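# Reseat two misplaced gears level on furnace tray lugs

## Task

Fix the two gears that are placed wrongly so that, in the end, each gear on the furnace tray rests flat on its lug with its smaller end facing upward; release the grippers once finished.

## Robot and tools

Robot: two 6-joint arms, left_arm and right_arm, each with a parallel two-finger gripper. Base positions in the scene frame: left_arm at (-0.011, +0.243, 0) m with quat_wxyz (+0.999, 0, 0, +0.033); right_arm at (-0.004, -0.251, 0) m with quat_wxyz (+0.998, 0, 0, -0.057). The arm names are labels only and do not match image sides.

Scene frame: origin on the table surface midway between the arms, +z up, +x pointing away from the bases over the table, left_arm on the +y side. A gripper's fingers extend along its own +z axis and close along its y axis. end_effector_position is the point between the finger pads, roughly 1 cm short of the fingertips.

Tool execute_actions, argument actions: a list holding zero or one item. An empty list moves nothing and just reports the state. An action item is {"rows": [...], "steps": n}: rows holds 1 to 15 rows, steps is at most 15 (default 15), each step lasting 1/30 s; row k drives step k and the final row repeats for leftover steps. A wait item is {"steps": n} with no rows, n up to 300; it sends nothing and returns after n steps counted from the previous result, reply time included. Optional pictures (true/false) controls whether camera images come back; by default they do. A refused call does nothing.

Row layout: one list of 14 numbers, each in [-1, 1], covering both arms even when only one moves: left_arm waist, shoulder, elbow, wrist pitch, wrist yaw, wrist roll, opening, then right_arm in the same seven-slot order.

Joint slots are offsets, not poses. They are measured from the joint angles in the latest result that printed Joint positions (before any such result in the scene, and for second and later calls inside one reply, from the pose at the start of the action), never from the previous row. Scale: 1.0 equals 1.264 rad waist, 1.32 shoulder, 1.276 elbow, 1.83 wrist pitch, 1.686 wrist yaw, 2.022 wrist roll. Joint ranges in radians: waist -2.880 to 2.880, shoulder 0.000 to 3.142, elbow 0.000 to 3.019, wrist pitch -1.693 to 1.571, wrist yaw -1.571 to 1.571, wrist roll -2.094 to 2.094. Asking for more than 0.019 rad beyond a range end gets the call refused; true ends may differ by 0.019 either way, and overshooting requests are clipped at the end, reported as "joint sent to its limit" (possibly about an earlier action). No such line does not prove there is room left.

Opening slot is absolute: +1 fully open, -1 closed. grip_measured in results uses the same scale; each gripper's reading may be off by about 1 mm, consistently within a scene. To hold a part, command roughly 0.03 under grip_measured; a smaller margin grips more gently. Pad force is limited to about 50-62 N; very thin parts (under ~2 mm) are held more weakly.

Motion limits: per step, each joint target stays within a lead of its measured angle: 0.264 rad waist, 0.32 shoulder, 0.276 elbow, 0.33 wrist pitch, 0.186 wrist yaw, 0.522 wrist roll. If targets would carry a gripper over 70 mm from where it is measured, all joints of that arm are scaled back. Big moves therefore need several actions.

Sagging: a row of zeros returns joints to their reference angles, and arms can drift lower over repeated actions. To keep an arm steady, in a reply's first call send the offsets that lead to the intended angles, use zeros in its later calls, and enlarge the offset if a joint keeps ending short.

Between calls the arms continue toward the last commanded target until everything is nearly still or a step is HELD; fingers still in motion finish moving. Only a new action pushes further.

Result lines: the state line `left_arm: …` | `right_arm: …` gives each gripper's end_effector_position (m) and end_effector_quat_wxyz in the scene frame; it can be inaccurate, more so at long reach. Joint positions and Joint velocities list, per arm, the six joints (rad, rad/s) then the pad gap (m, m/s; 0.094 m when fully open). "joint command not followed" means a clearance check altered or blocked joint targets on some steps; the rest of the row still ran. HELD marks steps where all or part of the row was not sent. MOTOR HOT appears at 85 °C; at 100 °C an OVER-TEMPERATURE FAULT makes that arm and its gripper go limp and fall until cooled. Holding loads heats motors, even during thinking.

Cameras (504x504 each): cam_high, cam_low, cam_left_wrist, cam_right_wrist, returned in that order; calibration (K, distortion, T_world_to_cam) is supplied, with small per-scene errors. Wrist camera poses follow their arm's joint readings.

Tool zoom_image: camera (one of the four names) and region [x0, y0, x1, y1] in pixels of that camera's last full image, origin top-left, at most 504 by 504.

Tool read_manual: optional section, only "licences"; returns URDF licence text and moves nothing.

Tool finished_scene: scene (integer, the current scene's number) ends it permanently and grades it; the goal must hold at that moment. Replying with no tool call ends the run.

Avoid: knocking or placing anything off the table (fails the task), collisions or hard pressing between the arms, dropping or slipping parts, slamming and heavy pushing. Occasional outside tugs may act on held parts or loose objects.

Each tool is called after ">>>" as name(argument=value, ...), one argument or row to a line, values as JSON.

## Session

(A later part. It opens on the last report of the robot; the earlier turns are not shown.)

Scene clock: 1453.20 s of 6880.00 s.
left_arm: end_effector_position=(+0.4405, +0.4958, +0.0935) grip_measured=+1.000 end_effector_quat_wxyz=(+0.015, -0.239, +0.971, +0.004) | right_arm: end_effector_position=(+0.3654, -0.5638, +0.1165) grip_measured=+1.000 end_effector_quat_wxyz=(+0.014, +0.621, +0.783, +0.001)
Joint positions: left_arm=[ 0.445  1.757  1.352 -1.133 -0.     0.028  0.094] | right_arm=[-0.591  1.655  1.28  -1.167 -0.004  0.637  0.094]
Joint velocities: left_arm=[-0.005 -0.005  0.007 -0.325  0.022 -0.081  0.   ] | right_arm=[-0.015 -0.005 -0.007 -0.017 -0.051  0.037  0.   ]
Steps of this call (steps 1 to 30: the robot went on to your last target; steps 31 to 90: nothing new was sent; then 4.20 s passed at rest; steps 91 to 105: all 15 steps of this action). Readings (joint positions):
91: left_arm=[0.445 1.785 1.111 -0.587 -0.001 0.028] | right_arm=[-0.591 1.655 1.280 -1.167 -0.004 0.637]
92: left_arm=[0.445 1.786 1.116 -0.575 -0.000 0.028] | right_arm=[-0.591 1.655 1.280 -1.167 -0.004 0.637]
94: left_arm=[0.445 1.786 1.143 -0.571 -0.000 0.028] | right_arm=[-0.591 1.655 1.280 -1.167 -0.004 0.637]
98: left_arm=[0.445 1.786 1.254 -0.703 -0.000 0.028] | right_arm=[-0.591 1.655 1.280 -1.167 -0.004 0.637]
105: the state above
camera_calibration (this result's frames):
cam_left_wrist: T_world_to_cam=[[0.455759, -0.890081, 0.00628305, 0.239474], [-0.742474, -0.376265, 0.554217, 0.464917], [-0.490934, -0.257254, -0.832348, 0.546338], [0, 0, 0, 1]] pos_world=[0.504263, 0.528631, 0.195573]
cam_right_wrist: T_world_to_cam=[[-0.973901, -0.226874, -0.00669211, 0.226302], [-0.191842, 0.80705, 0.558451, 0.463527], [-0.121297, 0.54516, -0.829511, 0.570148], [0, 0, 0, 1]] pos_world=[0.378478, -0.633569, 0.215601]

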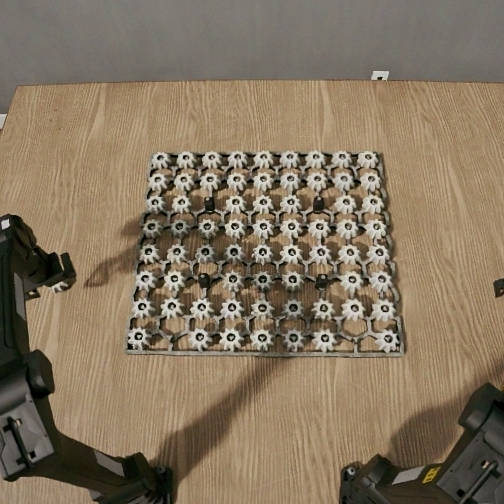

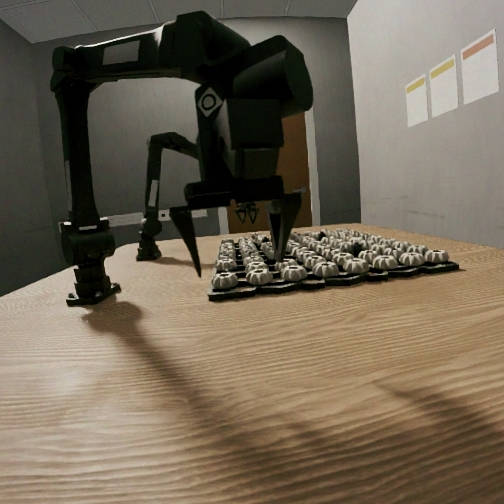

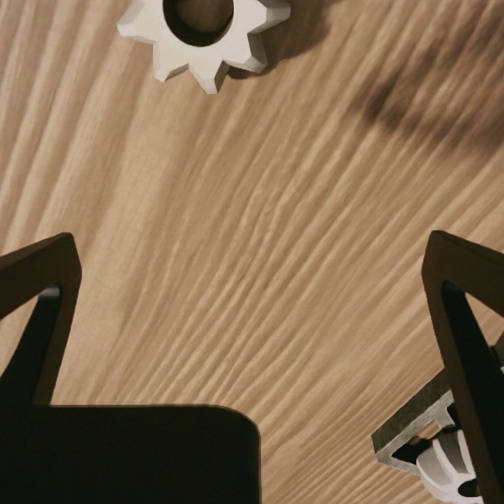

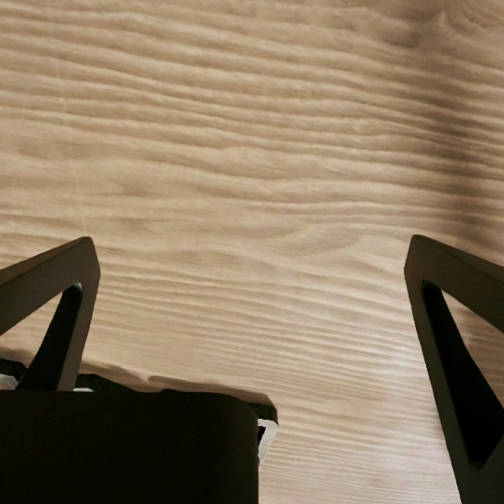

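>>> execute_actions(
  actions=[
    {"rows":[[0.01,0.03,0.03,0,0,0,1,0,0,0,0,0,0,1],[0.02,0.06,0.06,0,0,0,1,0,0,0,0,0,0,1],[0.02,0.09,0.09,0.01,0,0,1,0,0,0,0,0,0,1],[0.02,0.12,0.09,0.02,0,0,1,0,0,0,0,0,0,1],[0.02,0.146,0.09,0.03,0,0,1,0,0,0,0,0,0,1]]},
  ],
)

Scene clock: 1463.27 s of 6880.00 s.
left_arm: end_effector_position=(+0.4644, +0.5230, +0.0133) grip_measured=+1.000 end_effector_quat_wxyz=(-0.021, -0.249, +0.968, -0.005) | right_arm: end_effector_position=(+0.3654, -0.5638, +0.1165) grip_measured=+1.000 end_effector_quat_wxyz=(+0.014, +0.621, +0.783, +0.001)
Joint positions: left_arm=[ 0.466  1.974  1.443 -1.083 -0.003  0.028  0.094] | right_arm=[-0.591  1.655  1.28  -1.167 -0.004  0.637  0.094]
Joint velocities: left_arm=[-0.015 -0.034  0.002 -0.012  0.037 -0.051  0.   ] | right_arm=[-0.005  0.005 -0.012  0.002  0.022 -0.007  0.   ]
Steps of this call (steps 1 to 30: the robot went on to your last target; steps 31 to 90: nothing new was sent; then 6.57 s passed at rest; steps 91 to 105: all 15 steps of this action). Readings (joint positions):
91: left_arm=[0.445 1.760 1.352 -1.151 -0.000 0.028] | right_arm=[-0.591 1.655 1.280 -1.167 -0.004 0.637]
92: left_arm=[0.446 1.765 1.355 -1.150 -0.000 0.028] | right_arm=[-0.591 1.655 1.280 -1.167 -0.004 0.637]
94: left_arm=[0.451 1.803 1.386 -1.142 -0.000 0.028] | right_arm=[-0.591 1.655 1.280 -1.167 -0.004 0.637]
98: left_arm=[0.464 1.922 1.443 -1.086 -0.000 0.028] | right_arm=[-0.591 1.655 1.280 -1.167 -0.004 0.637]
105: the state above
camera_calibration (this result's frames):
cam_left_wrist: T_world_to_cam=[[0.474736, -0.880105, 0.0064578, 0.23928], [-0.696163, -0.371007, 0.614582, 0.512192], [-0.538501, -0.29626, -0.788826, 0.540187], [0, 0, 0, 1]] pos_world=[0.533866, 0.560654, 0.109784]
cam_right_wrist: T_world_to_cam=[[-0.973901, -0.226874, -0.00669211, 0.226302], [-0.191842, 0.80705, 0.558451, 0.463527], [-0.121297, 0.54516, -0.829511, 0.570148], [0, 0, 0, 1]] pos_world=[0.378478, -0.633569, 0.215601]

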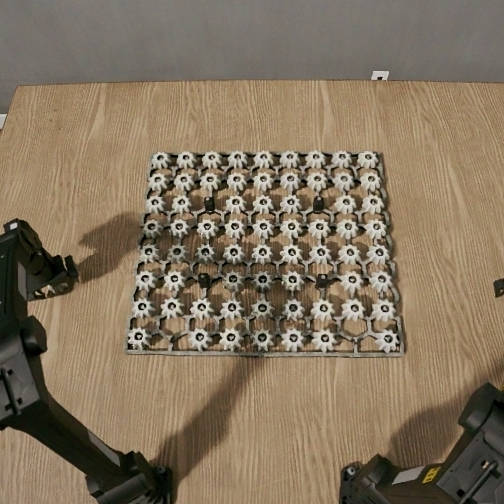

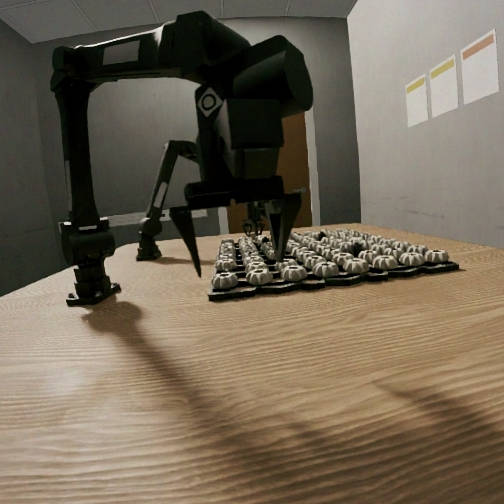

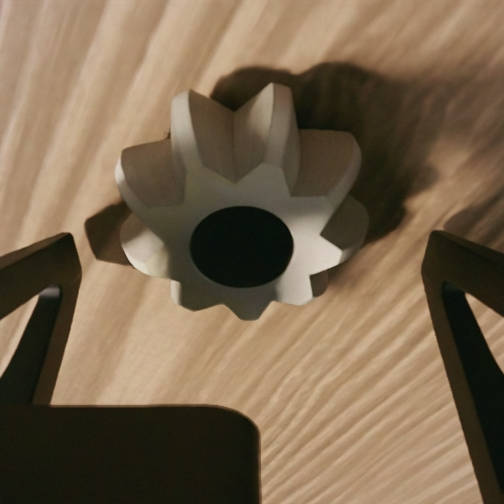

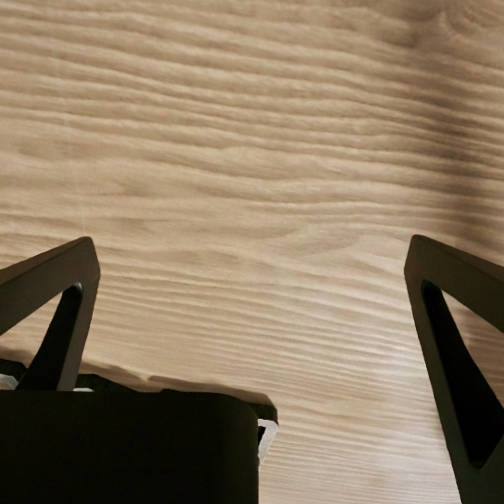

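>>> execute_actions(
  actions=[
    {"rows":[[0,0,0,0.03,0,0,0.7,0,0,0,0,0,0,1]]},
  ],
)

Scene clock: 1467.33 s of 6880.00 s.
left_arm: end_effector_position=(+0.4724, +0.5280, +0.0124) grip_measured=+0.703 end_effector_quat_wxyz=(-0.001, -0.250, +0.968, +0.001) | right_arm: end_effector_position=(+0.3654, -0.5638, +0.1165) grip_measured=+1.000 end_effector_quat_wxyz=(+0.014, +0.621, +0.783, +0.001)
Joint positions: left_arm=[ 0.466  1.973  1.44  -1.04  -0.003  0.028  0.08 ] | right_arm=[-0.591  1.655  1.28  -1.167 -0.004  0.637  0.094]
Joint velocities: left_arm=[ 0.005  0.005 -0.012  0.002 -0.051  0.066 -0.001] | right_arm=[-0.005 -0.005 -0.007  0.007  0.007 -0.037  0.   ]
Steps of this call (steps 1 to 15: the robot went on to your last target; steps 16 to 90: nothing new was sent; then 0.57 s passed at rest; steps 91 to 105: all 15 steps of this action). Readings (joint positions):
91: left_arm=[0.466 1.973 1.442 -1.076 -0.003 0.028] | right_arm=[-0.591 1.655 1.280 -1.167 -0.004 0.637]
92: left_arm=[0.466 1.973 1.441 -1.063 -0.003 0.028] | right_arm=[-0.591 1.655 1.280 -1.167 -0.004 0.637]
94: left_arm=[0.466 1.973 1.440 -1.047 -0.003 0.028] | right_arm=[-0.591 1.655 1.280 -1.167 -0.004 0.637]
98: left_arm=[0.466 1.973 1.440 -1.040 -0.003 0.028] | right_arm=[-0.591 1.655 1.280 -1.167 -0.004 0.637]
105: the state above
camera_calibration (this result's frames):
cam_left_wrist: T_world_to_cam=[[0.474872, -0.880041, 0.00490191, 0.239781], [-0.717055, -0.383683, 0.58191, 0.53717], [-0.510224, -0.279848, -0.813239, 0.523563], [0, 0, 0, 1]] pos_world=[0.53845, 0.563638, 0.112022]
cam_right_wrist: T_world_to_cam=[[-0.973901, -0.226874, -0.00669211, 0.226302], [-0.191842, 0.80705, 0.558451, 0.463527], [-0.121297, 0.54516, -0.829511, 0.570148], [0, 0, 0, 1]] pos_world=[0.378478, -0.633569, 0.215601]

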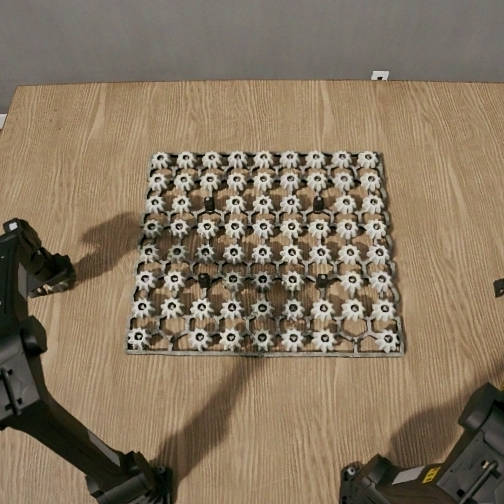

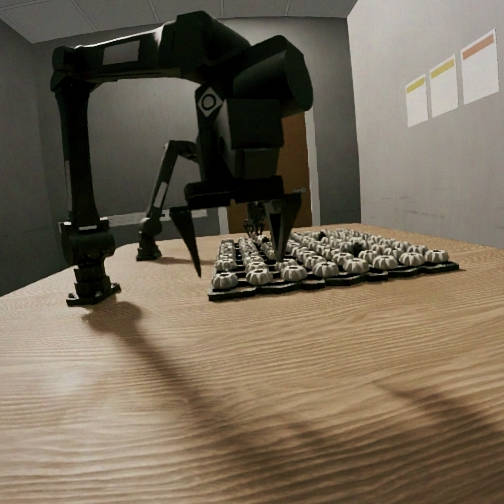

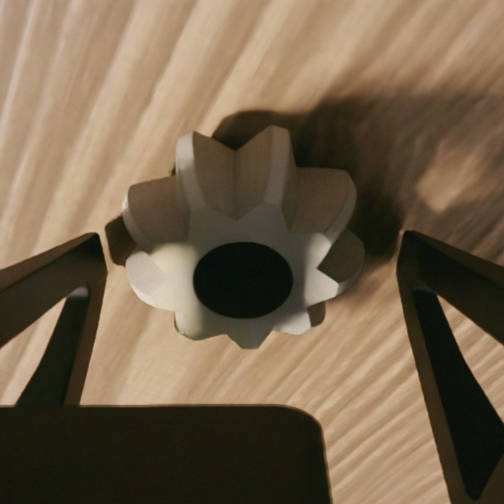

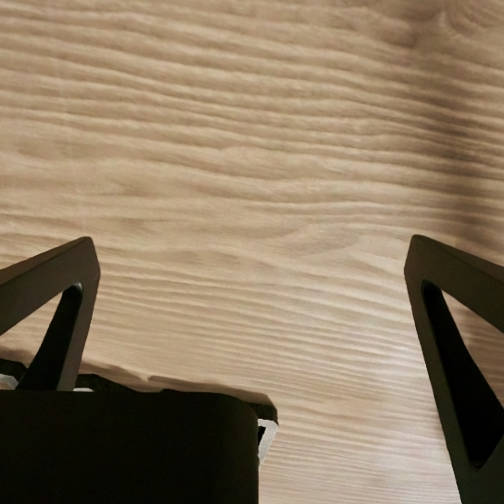

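>>> execute_actions(
  actions=[
    {"rows":[[0,0,0,0,0,0,0.6,0,0,0,0,0,0,1],[0,0,0,0,0,0,0.5,0,0,0,0,0,0,1],[0,0,0,0,0,0,0.4,0,0,0,0,0,0,1],[0,0,0,0,0,0,0.32,0,0,0,0,0,0,1],[0,0,0,0,0,0,0.26,0,0,0,0,0,0,1],[0,0,0,0,0,0,0.2,0,0,0,0,0,0,1],[0,0,0,0,0,0,0.14,0,0,0,0,0,0,1],[0,0,0,0,0,0,0.08,0,0,0,0,0,0,1]]},
  ],
)

Scene clock: 1472.53 s of 6880.00 s.
left_arm: end_effector_position=(+0.4721, +0.5281, +0.0122) grip_measured=+0.203 end_effector_quat_wxyz=(-0.002, -0.250, +0.968, +0.002) | right_arm: end_effector_position=(+0.3654, -0.5638, +0.1165) grip_measured=+1.000 end_effector_quat_wxyz=(+0.014, +0.621, +0.783, +0.001)
Joint positions: left_arm=[ 0.466  1.973  1.44  -1.04  -0.004  0.028  0.057] | right_arm=[-0.591  1.655  1.28  -1.167 -0.004  0.637  0.094]
Joint velocities: left_arm=[ 0.005 -0.005  0.002 -0.017 -0.007 -0.051 -0.001] | right_arm=[ 0.015 -0.005 -0.002  0.002  0.022 -0.022  0.   ]
Steps of this call (steps 1 to 15: the robot went on to your last target; steps 16 to 90: nothing new was sent; then 1.70 s passed at rest; steps 91 to 105: all 15 steps of this action). Readings (joint positions):
91: left_arm=[0.466 1.973 1.440 -1.040 -0.003 0.028] | right_arm=[-0.591 1.655 1.280 -1.167 -0.004 0.637]
92: left_arm=[0.466 1.973 1.440 -1.040 -0.003 0.028] | right_arm=[-0.591 1.655 1.280 -1.167 -0.004 0.637]
94: left_arm=[0.466 1.973 1.440 -1.040 -0.003 0.028] | right_arm=[-0.591 1.655 1.280 -1.167 -0.004 0.637]
98: left_arm=[0.466 1.973 1.440 -1.040 -0.004 0.028] | right_arm=[-0.591 1.655 1.280 -1.167 -0.004 0.637]
105: the state above
camera_calibration (this result's frames):
cam_left_wrist: T_world_to_cam=[[0.474874, -0.880047, 0.00339172, 0.240058], [-0.716414, -0.384333, 0.582271, 0.537133], [-0.511122, -0.278935, -0.812988, 0.523299], [0, 0, 0, 1]] pos_world=[0.538282, 0.563666, 0.111865]
cam_right_wrist: T_world_to_cam=[[-0.973901, -0.226874, -0.00669211, 0.226302], [-0.191842, 0.80705, 0.558451, 0.463527], [-0.121297, 0.54516, -0.829511, 0.570148], [0, 0, 0, 1]] pos_world=[0.378478, -0.633569, 0.215601]

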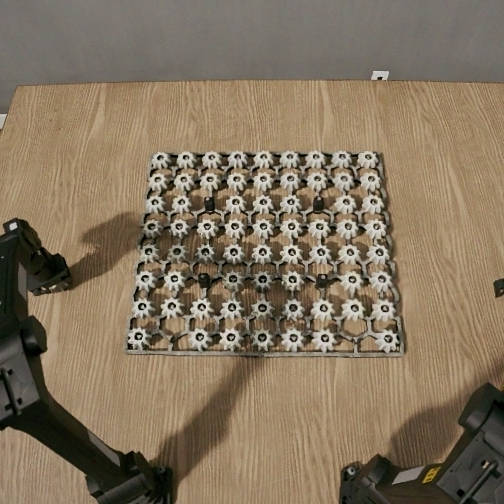

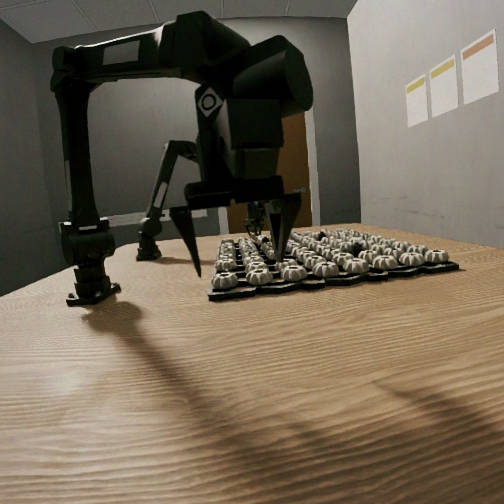

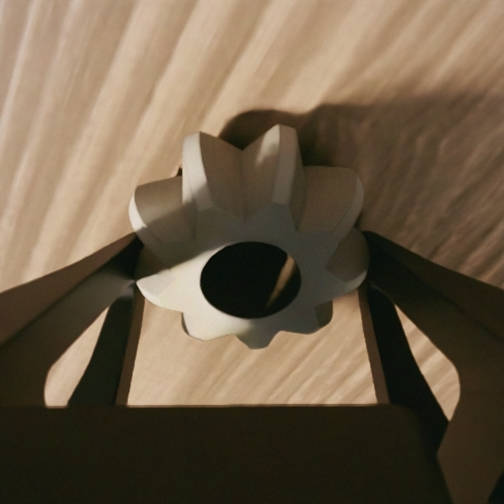

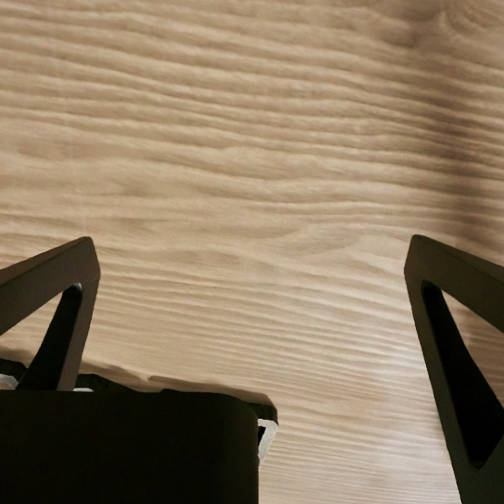

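>>> execute_actions(
  actions=[
    {"rows":[[0,-0.02,0,-0.014,0,0,0.165,0,0,0,0,0,0,1],[0,-0.04,0,-0.029,0,0,0.165,0,0,0,0,0,0,1],[0,-0.07,0,-0.05,0,0,0.165,0,0,0,0,0,0,1],[0,-0.1,-0.01,-0.065,0,0,0.165,0,0,0,0,0,0,1],[0,-0.13,-0.03,-0.073,0,0,0.165,0,0,0,0,0,0,1],[-0.03,-0.16,-0.05,-0.08,0,0,0.165,0,0,0,0,0,0,1],[-0.07,-0.19,-0.08,-0.081,0,0,0.165,0,0,0,0,0,0,1],[-0.12,-0.22,-0.11,-0.082,0,0,0.165,0,0,0,0,0,0,1],[-0.18,-0.25,-0.14,-0.083,0,0,0.165,0,0,0,0,0,0,1],[-0.24,-0.28,-0.17,-0.083,0,0,0.165,0,0,0,0,0,0,1],[-0.3,-0.31,-0.2,-0.084,0,0,0.165,0,0,0,0,0,0,1],[-0.36,-0.34,-0.23,-0.085,0,0,0.165,0,0,0,0,0,0,1],[-0.42,-0.37,-0.26,-0.086,0,0,0.165,0,0,0,0,0,0,1],[-0.47,-0.4,-0.29,-0.086,0,0,0.165,0,0,0,0,0,0,1],[-0.504,-0.43,-0.32,-0.087,0,0,0.165,0,0,0,0,0,0,1]]},
  ],
  pictures=false,
)

>>> execute_actions(
  actions=[
    {"steps":25},
  ],
  pictures=false,
)

Scene clock: 1483.63 s of 6880.00 s.
left_arm: end_effector_position=(+0.4128, +0.3821, +0.0763) grip_measured=+0.203 end_effector_quat_wxyz=(-0.039, -0.142, +0.989, -0.002) | right_arm: end_effector_position=(+0.3654, -0.5638, +0.1165) grip_measured=+1.000 end_effector_quat_wxyz=(+0.014, +0.621, +0.783, +0.001)
Joint positions: left_arm=[ 0.248  1.672  1.185 -1.162 -0.01   0.028  0.057] | right_arm=[-0.591  1.655  1.28  -1.167 -0.004  0.637  0.094]
Joint velocities: left_arm=[-1.245 -0.952 -0.857  0.032 -0.037 -0.007  0.   ] | right_arm=[ 0.005 -0.015 -0.007  0.012 -0.037 -0.022  0.   ]
Steps of this call (steps 1 to 15: the robot went on to your last target; steps 16 to 90: nothing new was sent; then 7.60 s passed at rest; steps 91 to 105: all 15 steps of this action). Readings (joint positions):
91: left_arm=[0.466 1.973 1.440 -1.042 -0.004 0.028] | right_arm=[-0.591 1.655 1.280 -1.167 -0.004 0.637]
92: left_arm=[0.466 1.972 1.440 -1.049 -0.004 0.028] | right_arm=[-0.591 1.655 1.280 -1.167 -0.004 0.637]
94: left_arm=[0.466 1.961 1.434 -1.088 -0.004 0.028] | right_arm=[-0.591 1.655 1.280 -1.167 -0.004 0.637]
98: left_arm=[0.453 1.873 1.355 -1.149 -0.007 0.028] | right_arm=[-0.591 1.655 1.280 -1.167 -0.004 0.637]
105: the state above

Scene clock: 1484.47 s of 6880.00 s.
left_arm: end_effector_position=(+0.3651, +0.2050, +0.1210) grip_measured=+0.203 end_effector_quat_wxyz=(-0.010, +0.064, +0.998, +0.002) | right_arm: end_effector_position=(+0.3654, -0.5638, +0.1165) grip_measured=+1.000 end_effector_quat_wxyz=(+0.014, +0.621, +0.783, +0.001)
Joint positions: left_arm=[-0.167  1.417  1.018 -1.192 -0.004  0.028  0.057] | right_arm=[-0.591  1.655  1.28  -1.167 -0.004  0.637  0.094]
Joint velocities: left_arm=[ 0.005 -0.024 -0.007 -0.007 -0.007 -0.022 -0.001] | right_arm=[ 0.005 -0.015 -0.012  0.002 -0.022  0.007  0.   ]
Steps of this call (steps 1 to 25: the robot went on to your last target). Readings (joint positions):
1: left_arm=[0.205 1.640 1.155 -1.162 -0.010 0.028] | right_arm=[-0.591 1.655 1.280 -1.167 -0.004 0.637]
2: left_arm=[0.159 1.608 1.126 -1.165 -0.010 0.028] | right_arm=[-0.591 1.655 1.280 -1.167 -0.004 0.637]
4: left_arm=[0.059 1.550 1.079 -1.171 -0.009 0.028] | right_arm=[-0.591 1.655 1.280 -1.167 -0.004 0.637]
8: left_arm=[-0.154 1.460 1.027 -1.185 -0.001 0.028] | right_arm=[-0.591 1.655 1.280 -1.167 -0.004 0.637]
25: the state above

>>> execute_actions(
  actions=[
    {"rows":[[0,-0.01,-0.025,0.012,0,0,0.165,0,0,0,0,0,0,1],[0,-0.02,-0.05,0.025,0,0,0.165,0,0,0,0,0,0,1],[0,-0.03,-0.075,0.04,0,0,0.165,0,0,0,0,0,0,1],[0,-0.034,-0.1,0.056,0,0,0.165,0,0,0,0,0,0,1],[0,-0.034,-0.125,0.075,0,0,0.165,0,0,0,0,0,0,1],[0,-0.034,-0.15,0.094,0,0,0.165,0,0,0,0,0,0,1]]},
  ],
)

Scene clock: 1490.27 s of 6880.00 s.
left_arm: end_effector_position=(+0.3063, +0.2109, +0.0517) grip_measured=+0.203 end_effector_quat_wxyz=(-0.035, +0.064, +0.997, +0.003) | right_arm: end_effector_position=(+0.3654, -0.5638, +0.1165) grip_measured=+1.000 end_effector_quat_wxyz=(+0.014, +0.621, +0.783, +0.001)
Joint positions: left_arm=[-0.167  1.395  0.787 -1.032 -0.004  0.028  0.057] | right_arm=[-0.591  1.655  1.28  -1.167 -0.004  0.637  0.094]
Joint velocities: left_arm=[ 0.005 -0.005  0.007  0.022  0.022 -0.066 -0.001] | right_arm=[-0.005 -0.005 -0.007 -0.012  0.022 -0.022  0.   ]
Steps of this call (steps 1 to 30: the robot went on to your last target; steps 31 to 90: nothing new was sent; then 2.30 s passed at rest; steps 91 to 105: all 15 steps of this action). Readings (joint positions):
91: left_arm=[-0.167 1.417 1.014 -1.189 -0.004 0.028] | right_arm=[-0.591 1.655 1.280 -1.167 -0.004 0.637]
92: left_arm=[-0.167 1.415 1.003 -1.178 -0.004 0.028] | right_arm=[-0.591 1.655 1.280 -1.167 -0.004 0.637]
94: left_arm=[-0.167 1.406 0.954 -1.137 -0.004 0.028] | right_arm=[-0.591 1.655 1.280 -1.167 -0.004 0.637]
98: left_arm=[-0.167 1.395 0.824 -1.052 -0.004 0.028] | right_arm=[-0.591 1.655 1.280 -1.167 -0.004 0.637]
105: the state above
camera_calibration (this result's frames):
cam_left_wrist: T_world_to_cam=[[-0.137996, -0.99041, 0.00670947, 0.25035], [-0.764169, 0.110778, 0.635432, 0.180928], [-0.630081, 0.08256, -0.772128, 0.340216], [0, 0, 0, 1]] pos_world=[0.387171, 0.199818, 0.146043]
cam_right_wrist: T_world_to_cam=[[-0.973901, -0.226874, -0.00669211, 0.226302], [-0.191842, 0.80705, 0.558451, 0.463527], [-0.121297, 0.54516, -0.829511, 0.570148], [0, 0, 0, 1]] pos_world=[0.378478, -0.633569, 0.215601]

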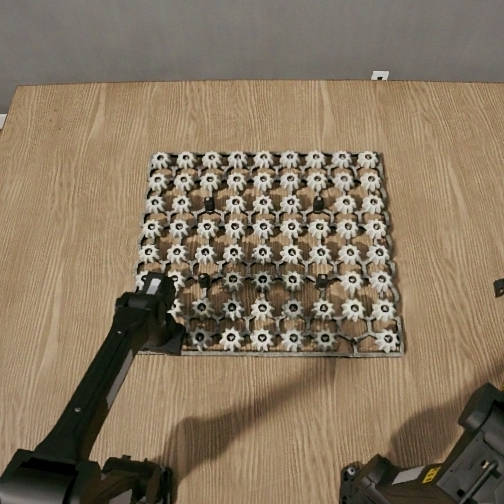

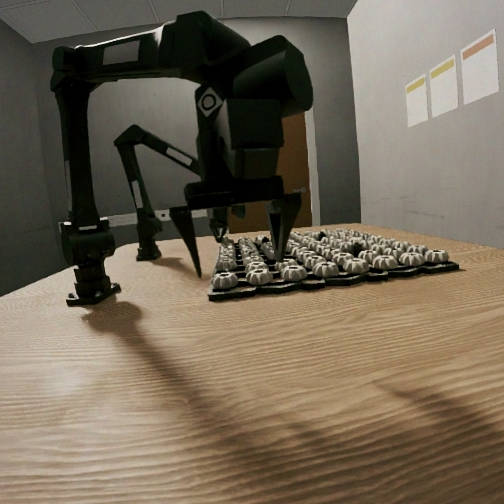

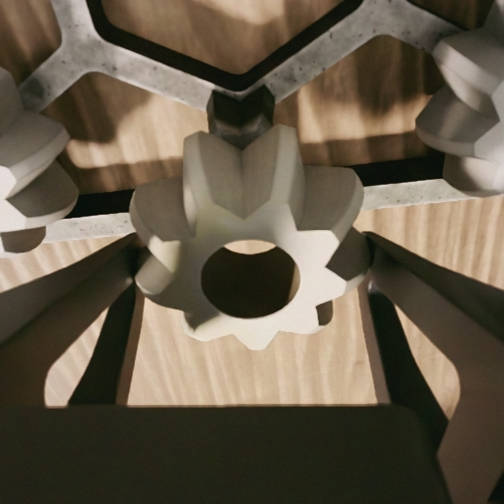

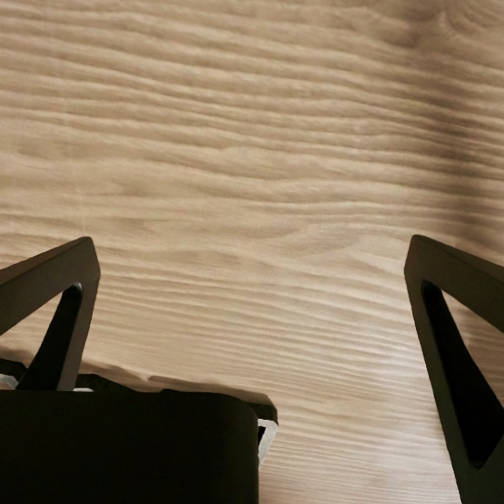

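>>> execute_actions(
  actions=[
    {"rows":[[0.012,0.019,0.05,0.032,0,0,0.165,0,0,0,0,0,0,1]]},
  ],
)

Scene clock: 1496.30 s of 6880.00 s.
left_arm: end_effector_position=(+0.3161, +0.2118, +0.0470) grip_measured=+0.203 end_effector_quat_wxyz=(-0.023, +0.061, +0.998, +0.002) | right_arm: end_effector_position=(+0.3654, -0.5638, +0.1165) grip_measured=+1.000 end_effector_quat_wxyz=(+0.014, +0.621, +0.783, +0.001)
Joint positions: left_arm=[-0.161  1.414  0.792 -0.996 -0.003  0.028  0.057] | right_arm=[-0.591  1.655  1.28  -1.167 -0.004  0.637  0.094]
Joint velocities: left_arm=[-0.015 -0.015  0.002  0.002  0.007  0.095  0.   ] | right_arm=[-0.015 -0.005 -0.007 -0.012  0.007  0.051  0.   ]
Steps of this call (steps 1 to 15: the robot went on to your last target; steps 16 to 90: nothing new was sent; then 2.53 s passed at rest; steps 91 to 105: all 15 steps of this action). Readings (joint positions):
91: left_arm=[-0.167 1.397 0.787 -1.024 -0.004 0.028] | right_arm=[-0.591 1.655 1.280 -1.167 -0.004 0.637]
92: left_arm=[-0.165 1.400 0.787 -1.012 -0.004 0.028] | right_arm=[-0.591 1.655 1.280 -1.167 -0.004 0.637]
94: left_arm=[-0.162 1.411 0.790 -0.996 -0.004 0.028] | right_arm=[-0.591 1.655 1.280 -1.167 -0.004 0.637]
98: left_arm=[-0.161 1.414 0.792 -0.996 -0.003 0.028] | right_arm=[-0.591 1.655 1.280 -1.167 -0.004 0.637]
105: the state above
camera_calibration (this result's frames):
cam_left_wrist: T_world_to_cam=[[-0.132053, -0.991221, 0.00661719, 0.250918], [-0.778833, 0.107883, 0.617884, 0.197389], [-0.613173, 0.07644, -0.786241, 0.339322], [0, 0, 0, 1]] pos_world=[0.394931, 0.201482, 0.143165]
cam_right_wrist: T_world_to_cam=[[-0.973901, -0.226874, -0.00669211, 0.226302], [-0.191842, 0.80705, 0.558451, 0.463527], [-0.121297, 0.54516, -0.829511, 0.570148], [0, 0, 0, 1]] pos_world=[0.378478, -0.633569, 0.215601]

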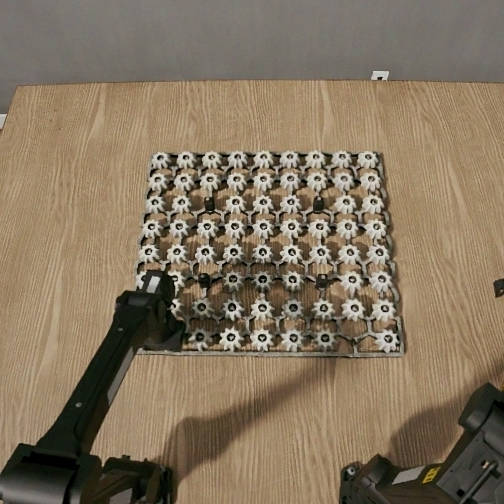

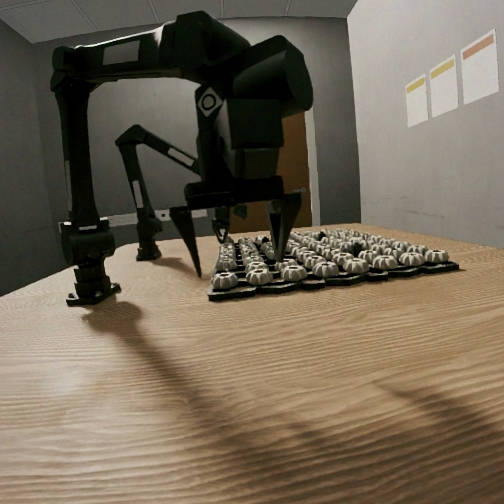

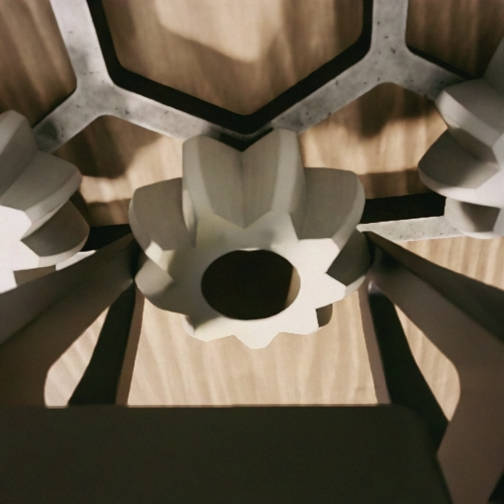

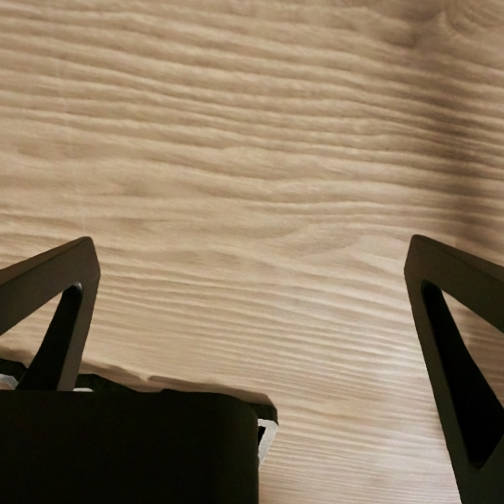

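>>> execute_actions(
  actions=[
    {"rows":[[0,0,0.07,0,0,0,0.165,0,0,0,0,0,0,1],[0,0,0.07,0,0,0,0.165,0,0,0,0,0,0,1],[0,0,0.07,0,0,0,0.165,0,0,0,0,0,0,1],[0,0,0.07,0,0,0,0.165,0,0,0,0,0,0,1],[0,0,0.07,0.01,0,0,0.165,0,0,0,0,0,0,1]]},
  ],
)

Scene clock: 1502.77 s of 6880.00 s.
left_arm: end_effector_position=(+0.3316, +0.2104, +0.0553) grip_measured=+0.203 end_effector_quat_wxyz=(-0.005, +0.061, +0.998, +0.002) | right_arm: end_effector_position=(+0.3654, -0.5638, +0.1165) grip_measured=+1.000 end_effector_quat_wxyz=(+0.014, +0.621, +0.783, +0.001)
Joint positions: left_arm=[-0.161  1.415  0.821 -0.987 -0.003  0.028  0.057] | right_arm=[-0.591  1.655  1.28  -1.167 -0.004  0.637  0.094]
Joint velocities: left_arm=[-0.005 -0.015  0.022 -0.017 -0.066  0.007 -0.   ] | right_arm=[-0.005 -0.005 -0.002 -0.002 -0.051 -0.022  0.   ]
Steps of this call (steps 1 to 15: the robot went on to your last target; steps 16 to 90: nothing new was sent; then 2.97 s passed at rest; steps 91 to 105: all 15 steps of this action). Readings (joint positions):
91: left_arm=[-0.161 1.414 0.794 -0.997 -0.003 0.028] | right_arm=[-0.591 1.655 1.280 -1.167 -0.004 0.637]
92: left_arm=[-0.161 1.414 0.797 -0.998 -0.003 0.028] | right_arm=[-0.591 1.655 1.280 -1.167 -0.004 0.637]
94: left_arm=[-0.161 1.415 0.806 -0.998 -0.003 0.028] | right_arm=[-0.591 1.655 1.280 -1.167 -0.004 0.637]
98: left_arm=[-0.161 1.415 0.819 -0.988 -0.003 0.028] | right_arm=[-0.591 1.655 1.280 -1.167 -0.004 0.637]
105: the state above
camera_calibration (this result's frames):
cam_left_wrist: T_world_to_cam=[[-0.132267, -0.9912, 0.00523713, 0.251594], [-0.800607, 0.109946, 0.589016, 0.212791], [-0.584409, 0.0737147, -0.808104, 0.347686], [0, 0, 0, 1]] pos_world=[0.406831, 0.200355, 0.154311]
cam_right_wrist: T_world_to_cam=[[-0.973901, -0.226874, -0.00669211, 0.226302], [-0.191842, 0.80705, 0.558451, 0.463527], [-0.121297, 0.54516, -0.829511, 0.570148], [0, 0, 0, 1]] pos_world=[0.378478, -0.633569, 0.215601]

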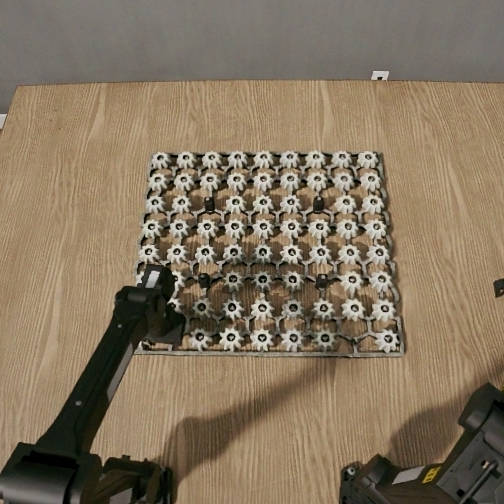

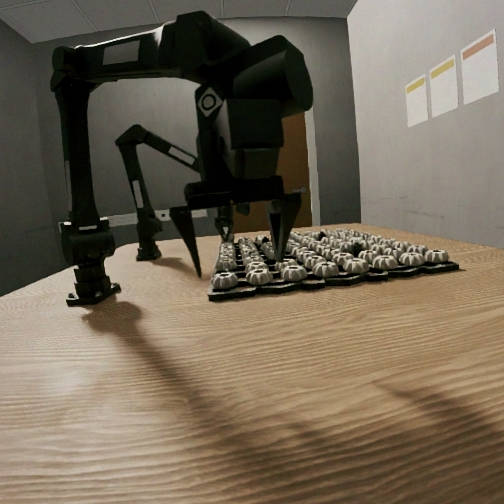

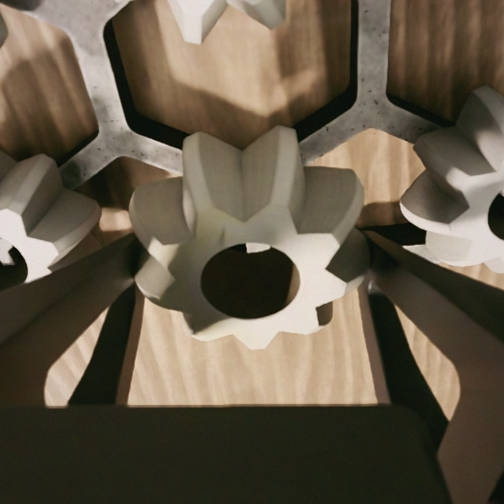

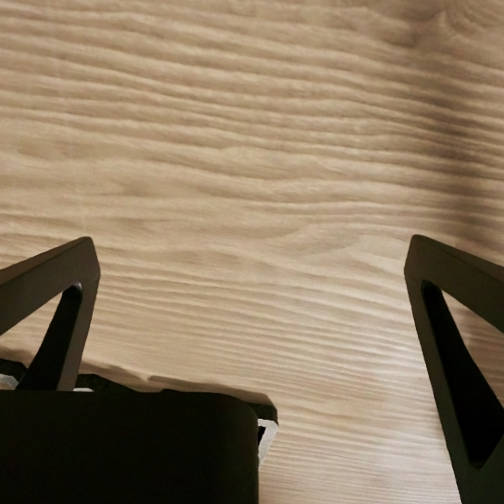

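>>> execute_actions(
  actions=[
    {"rows":[[-0.004,0.006,0.02,0.005,0,0,0.165,0,0,0,0,0,0,1],[-0.004,0.012,0.01,0.01,0,0,0.165,0,0,0,0,0,0,1],[-0.004,0.018,0,0.015,0,0,0.165,0,0,0,0,0,0,1],[-0.004,0.022,-0.01,0.02,0,0,0.165,0,0,0,0,0,0,1]]},
  ],
)

Scene clock: 1508.93 s of 6880.00 s.
left_arm: end_effector_position=(+0.3328, +0.2104, +0.0455) grip_measured=+0.203 end_effector_quat_wxyz=(-0.005, +0.061, +0.998, +0.002) | right_arm: end_effector_position=(+0.3654, -0.5638, +0.1165) grip_measured=+1.000 end_effector_quat_wxyz=(+0.014, +0.621, +0.783, +0.001)
Joint positions: left_arm=[-0.161  1.436  0.811 -0.956 -0.004  0.028  0.057] | right_arm=[-0.591  1.655  1.28  -1.167 -0.004  0.637  0.094]
Joint velocities: left_arm=[-0.005 -0.015  0.002 -0.007  0.037 -0.022 -0.   ] | right_arm=[ 0.005 -0.005 -0.007  0.002  0.037  0.022  0.   ]
Steps of this call (steps 1 to 15: the robot went on to your last target; steps 16 to 90: nothing new was sent; then 2.67 s passed at rest; steps 91 to 105: all 15 steps of this action). Readings (joint positions):
91: left_arm=[-0.161 1.416 0.821 -0.987 -0.003 0.028] | right_arm=[-0.591 1.655 1.280 -1.167 -0.004 0.637]
92: left_arm=[-0.161 1.418 0.821 -0.986 -0.003 0.028] | right_arm=[-0.591 1.655 1.280 -1.167 -0.004 0.637]
94: left_arm=[-0.161 1.425 0.817 -0.975 -0.003 0.028] | right_arm=[-0.591 1.655 1.280 -1.167 -0.004 0.637]
98: left_arm=[-0.161 1.436 0.811 -0.956 -0.004 0.028] | right_arm=[-0.591 1.655 1.280 -1.167 -0.004 0.637]
105: the state above
camera_calibration (this result's frames):
cam_left_wrist: T_world_to_cam=[[-0.132276, -0.991203, 0.00447479, 0.251862], [-0.800648, 0.109506, 0.589042, 0.219676], [-0.58435, 0.0743333, -0.80809, 0.340337], [0, 0, 0, 1]] pos_world=[0.408074, 0.200292, 0.144498]
cam_right_wrist: T_world_to_cam=[[-0.973901, -0.226874, -0.00669211, 0.226302], [-0.191842, 0.80705, 0.558451, 0.463527], [-0.121297, 0.54516, -0.829511, 0.570148], [0, 0, 0, 1]] pos_world=[0.378478, -0.633569, 0.215601]

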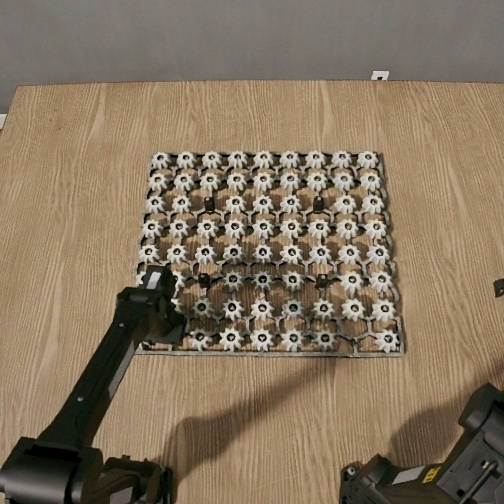

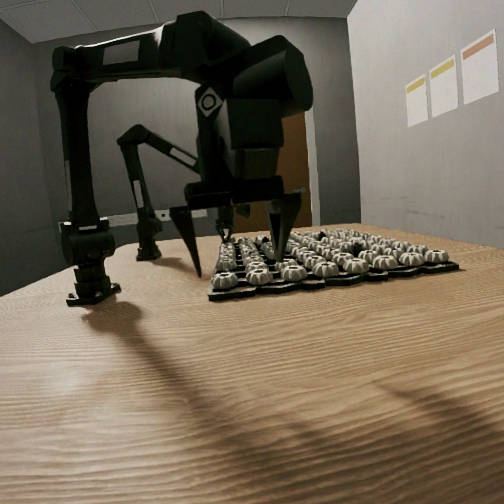

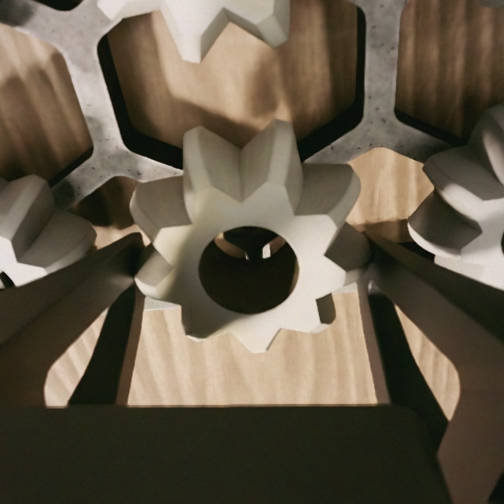

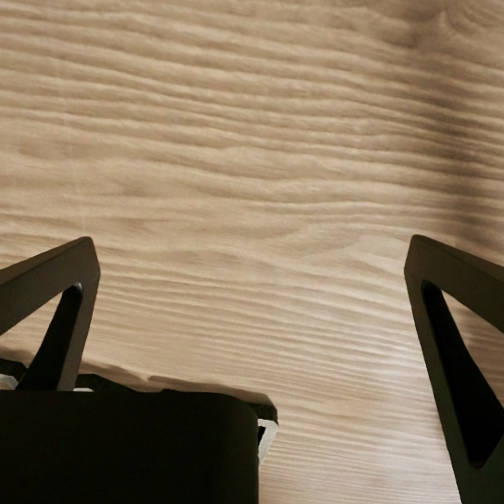

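>>> execute_actions(
  actions=[
    {"rows":[[0,0,0.05,0,0,0,0.165,0,0,0,0,0,0,1],[0,0,0.05,0,0,0,0.165,0,0,0,0,0,0,1],[0,0,0.05,0,0,0,0.165,0,0,0,0,0,0,1],[0,0,0.05,0,0,0,0.165,0,0,0,0,0,0,1],[0,-0.012,0.05,-0.012,0,0,0.165,0,0,0,0,0,0,1]]},
  ],
)

Scene clock: 1519.43 s of 6880.00 s.
left_arm: end_effector_position=(+0.3309, +0.2105, +0.0464) grip_measured=+0.203 end_effector_quat_wxyz=(-0.010, +0.061, +0.998, +0.002) | right_arm: end_effector_position=(+0.3654, -0.5638, +0.1165) grip_measured=+1.000 end_effector_quat_wxyz=(+0.014, +0.621, +0.783, +0.001)
Joint positions: left_arm=[-0.161  1.436  0.813 -0.969 -0.004  0.028  0.057] | right_arm=[-0.591  1.655  1.28  -1.167 -0.004  0.637  0.094]
Joint velocities: left_arm=[-0.015 -0.024 -0.027 -0.007 -0.066  0.022  0.   ] | right_arm=[-0.005  0.005  0.002  0.007 -0.066 -0.022  0.   ]
Steps of this call (steps 1 to 15: the robot went on to your last target; steps 16 to 90: nothing new was sent; then 7.00 s passed at rest; steps 91 to 105: all 15 steps of this action). Readings (joint positions):
91: left_arm=[-0.161 1.436 0.812 -0.956 -0.004 0.028] | right_arm=[-0.591 1.655 1.280 -1.167 -0.004 0.637]
92: left_arm=[-0.161 1.436 0.812 -0.956 -0.004 0.028] | right_arm=[-0.591 1.655 1.280 -1.167 -0.004 0.637]
94: left_arm=[-0.161 1.436 0.812 -0.956 -0.004 0.028] | right_arm=[-0.591 1.655 1.280 -1.167 -0.004 0.637]
98: left_arm=[-0.161 1.436 0.813 -0.967 -0.004 0.028] | right_arm=[-0.591 1.655 1.280 -1.167 -0.004 0.637]
105: the state above
camera_calibration (this result's frames):
cam_left_wrist: T_world_to_cam=[[-0.132228, -0.991207, 0.00486792, 0.251751], [-0.794566, 0.108929, 0.597327, 0.215324], [-0.592605, 0.0751154, -0.801983, 0.342184], [0, 0, 0, 1]] pos_world=[0.407158, 0.200379, 0.144581]
cam_right_wrist: T_world_to_cam=[[-0.973901, -0.226874, -0.00669211, 0.226302], [-0.191842, 0.80705, 0.558451, 0.463527], [-0.121297, 0.54516, -0.829511, 0.570148], [0, 0, 0, 1]] pos_world=[0.378478, -0.633569, 0.215601]

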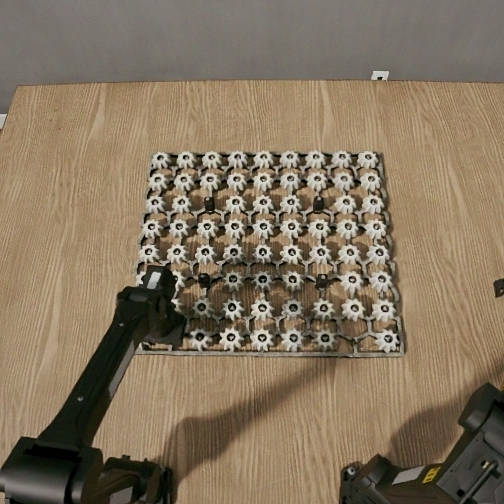

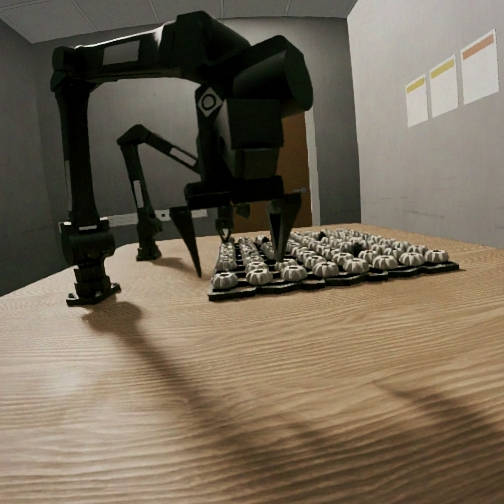

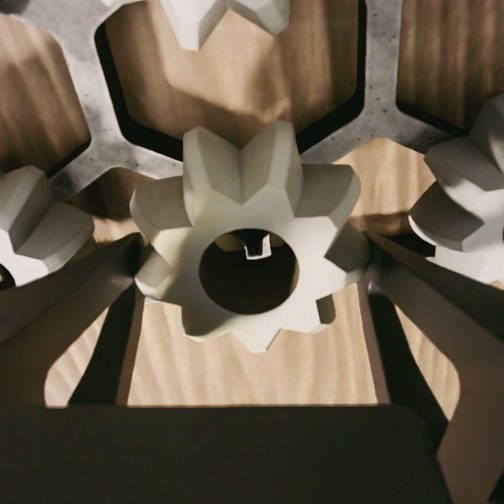

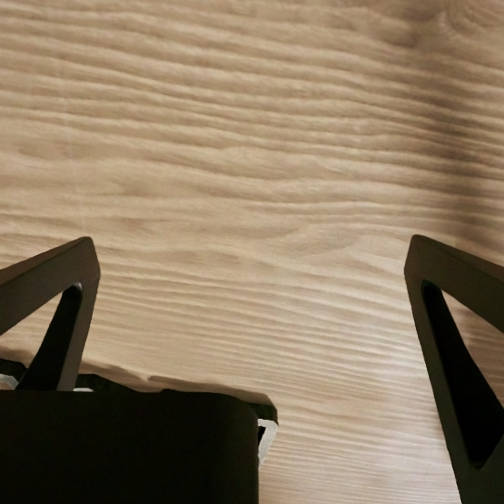

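>>> execute_actions(
  actions=[
    {"rows":[[0,0.005,-0.005,0.005,0,0,0.165,0,0,0,0,0,0,1],[0,0.01,-0.01,0.01,0,0,0.165,0,0,0,0,0,0,1]]},
  ],
)

Scene clock: 1526.10 s of 6880.00 s.
left_arm: end_effector_position=(+0.3230, +0.2110, +0.0358) grip_measured=+0.203 end_effector_quat_wxyz=(-0.021, +0.061, +0.998, +0.002) | right_arm: end_effector_position=(+0.3654, -0.5638, +0.1165) grip_measured=+1.000 end_effector_quat_wxyz=(+0.014, +0.621, +0.783, +0.001)
Joint positions: left_arm=[-0.161  1.449  0.792 -0.956 -0.002  0.028  0.057] | right_arm=[-0.591  1.655  1.28  -1.167 -0.004  0.637  0.094]
Joint velocities: left_arm=[ 0.015 -0.015  0.007  0.012  0.007 -0.051 -0.001] | right_arm=[ 0.005 -0.015 -0.017  0.017 -0.037  0.051  0.   ]
Steps of this call (steps 1 to 15: the robot went on to your last target; steps 16 to 90: nothing new was sent; then 3.17 s passed at rest; steps 91 to 105: all 15 steps of this action). Readings (joint positions):
91: left_arm=[-0.161 1.436 0.812 -0.969 -0.004 0.028] | right_arm=[-0.591 1.655 1.280 -1.167 -0.004 0.637]
92: left_arm=[-0.161 1.437 0.809 -0.966 -0.004 0.028] | right_arm=[-0.591 1.655 1.280 -1.167 -0.004 0.637]
94: left_arm=[-0.161 1.440 0.800 -0.962 -0.004 0.028] | right_arm=[-0.591 1.655 1.280 -1.167 -0.004 0.637]
98: left_arm=[-0.161 1.449 0.792 -0.956 -0.002 0.028] | right_arm=[-0.591 1.655 1.280 -1.167 -0.004 0.637]
105: the state above
camera_calibration (this result's frames):
cam_left_wrist: T_world_to_cam=[[-0.132037, -0.991216, 0.00757137, 0.251019], [-0.781813, 0.108833, 0.613942, 0.210685], [-0.609373, 0.0751438, -0.789315, 0.33395], [0, 0, 0, 1]] pos_world=[0.40136, 0.20079, 0.132343]
cam_right_wrist: T_world_to_cam=[[-0.973901, -0.226874, -0.00669211, 0.226302], [-0.191842, 0.80705, 0.558451, 0.463527], [-0.121297, 0.54516, -0.829511, 0.570148], [0, 0, 0, 1]] pos_world=[0.378478, -0.633569, 0.215601]

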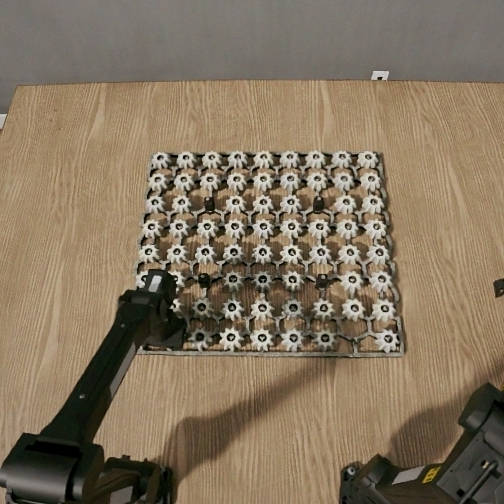

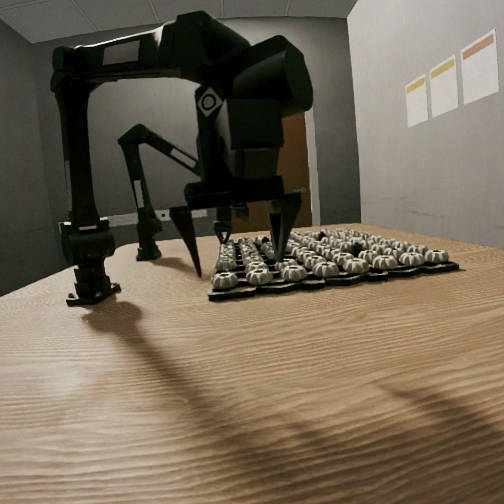

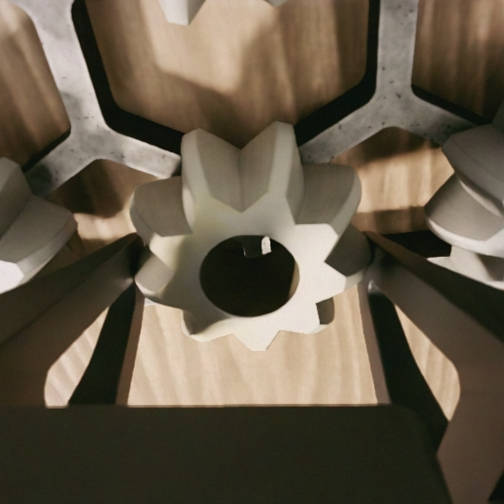

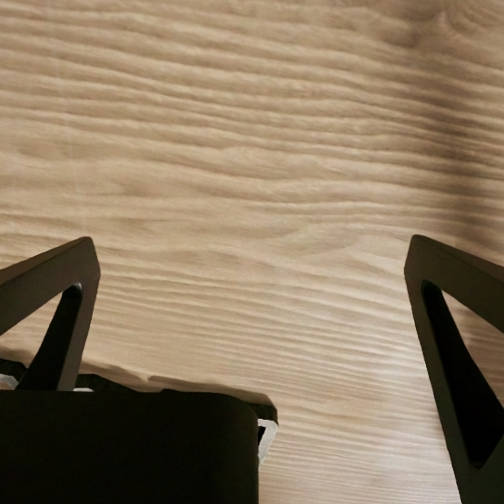

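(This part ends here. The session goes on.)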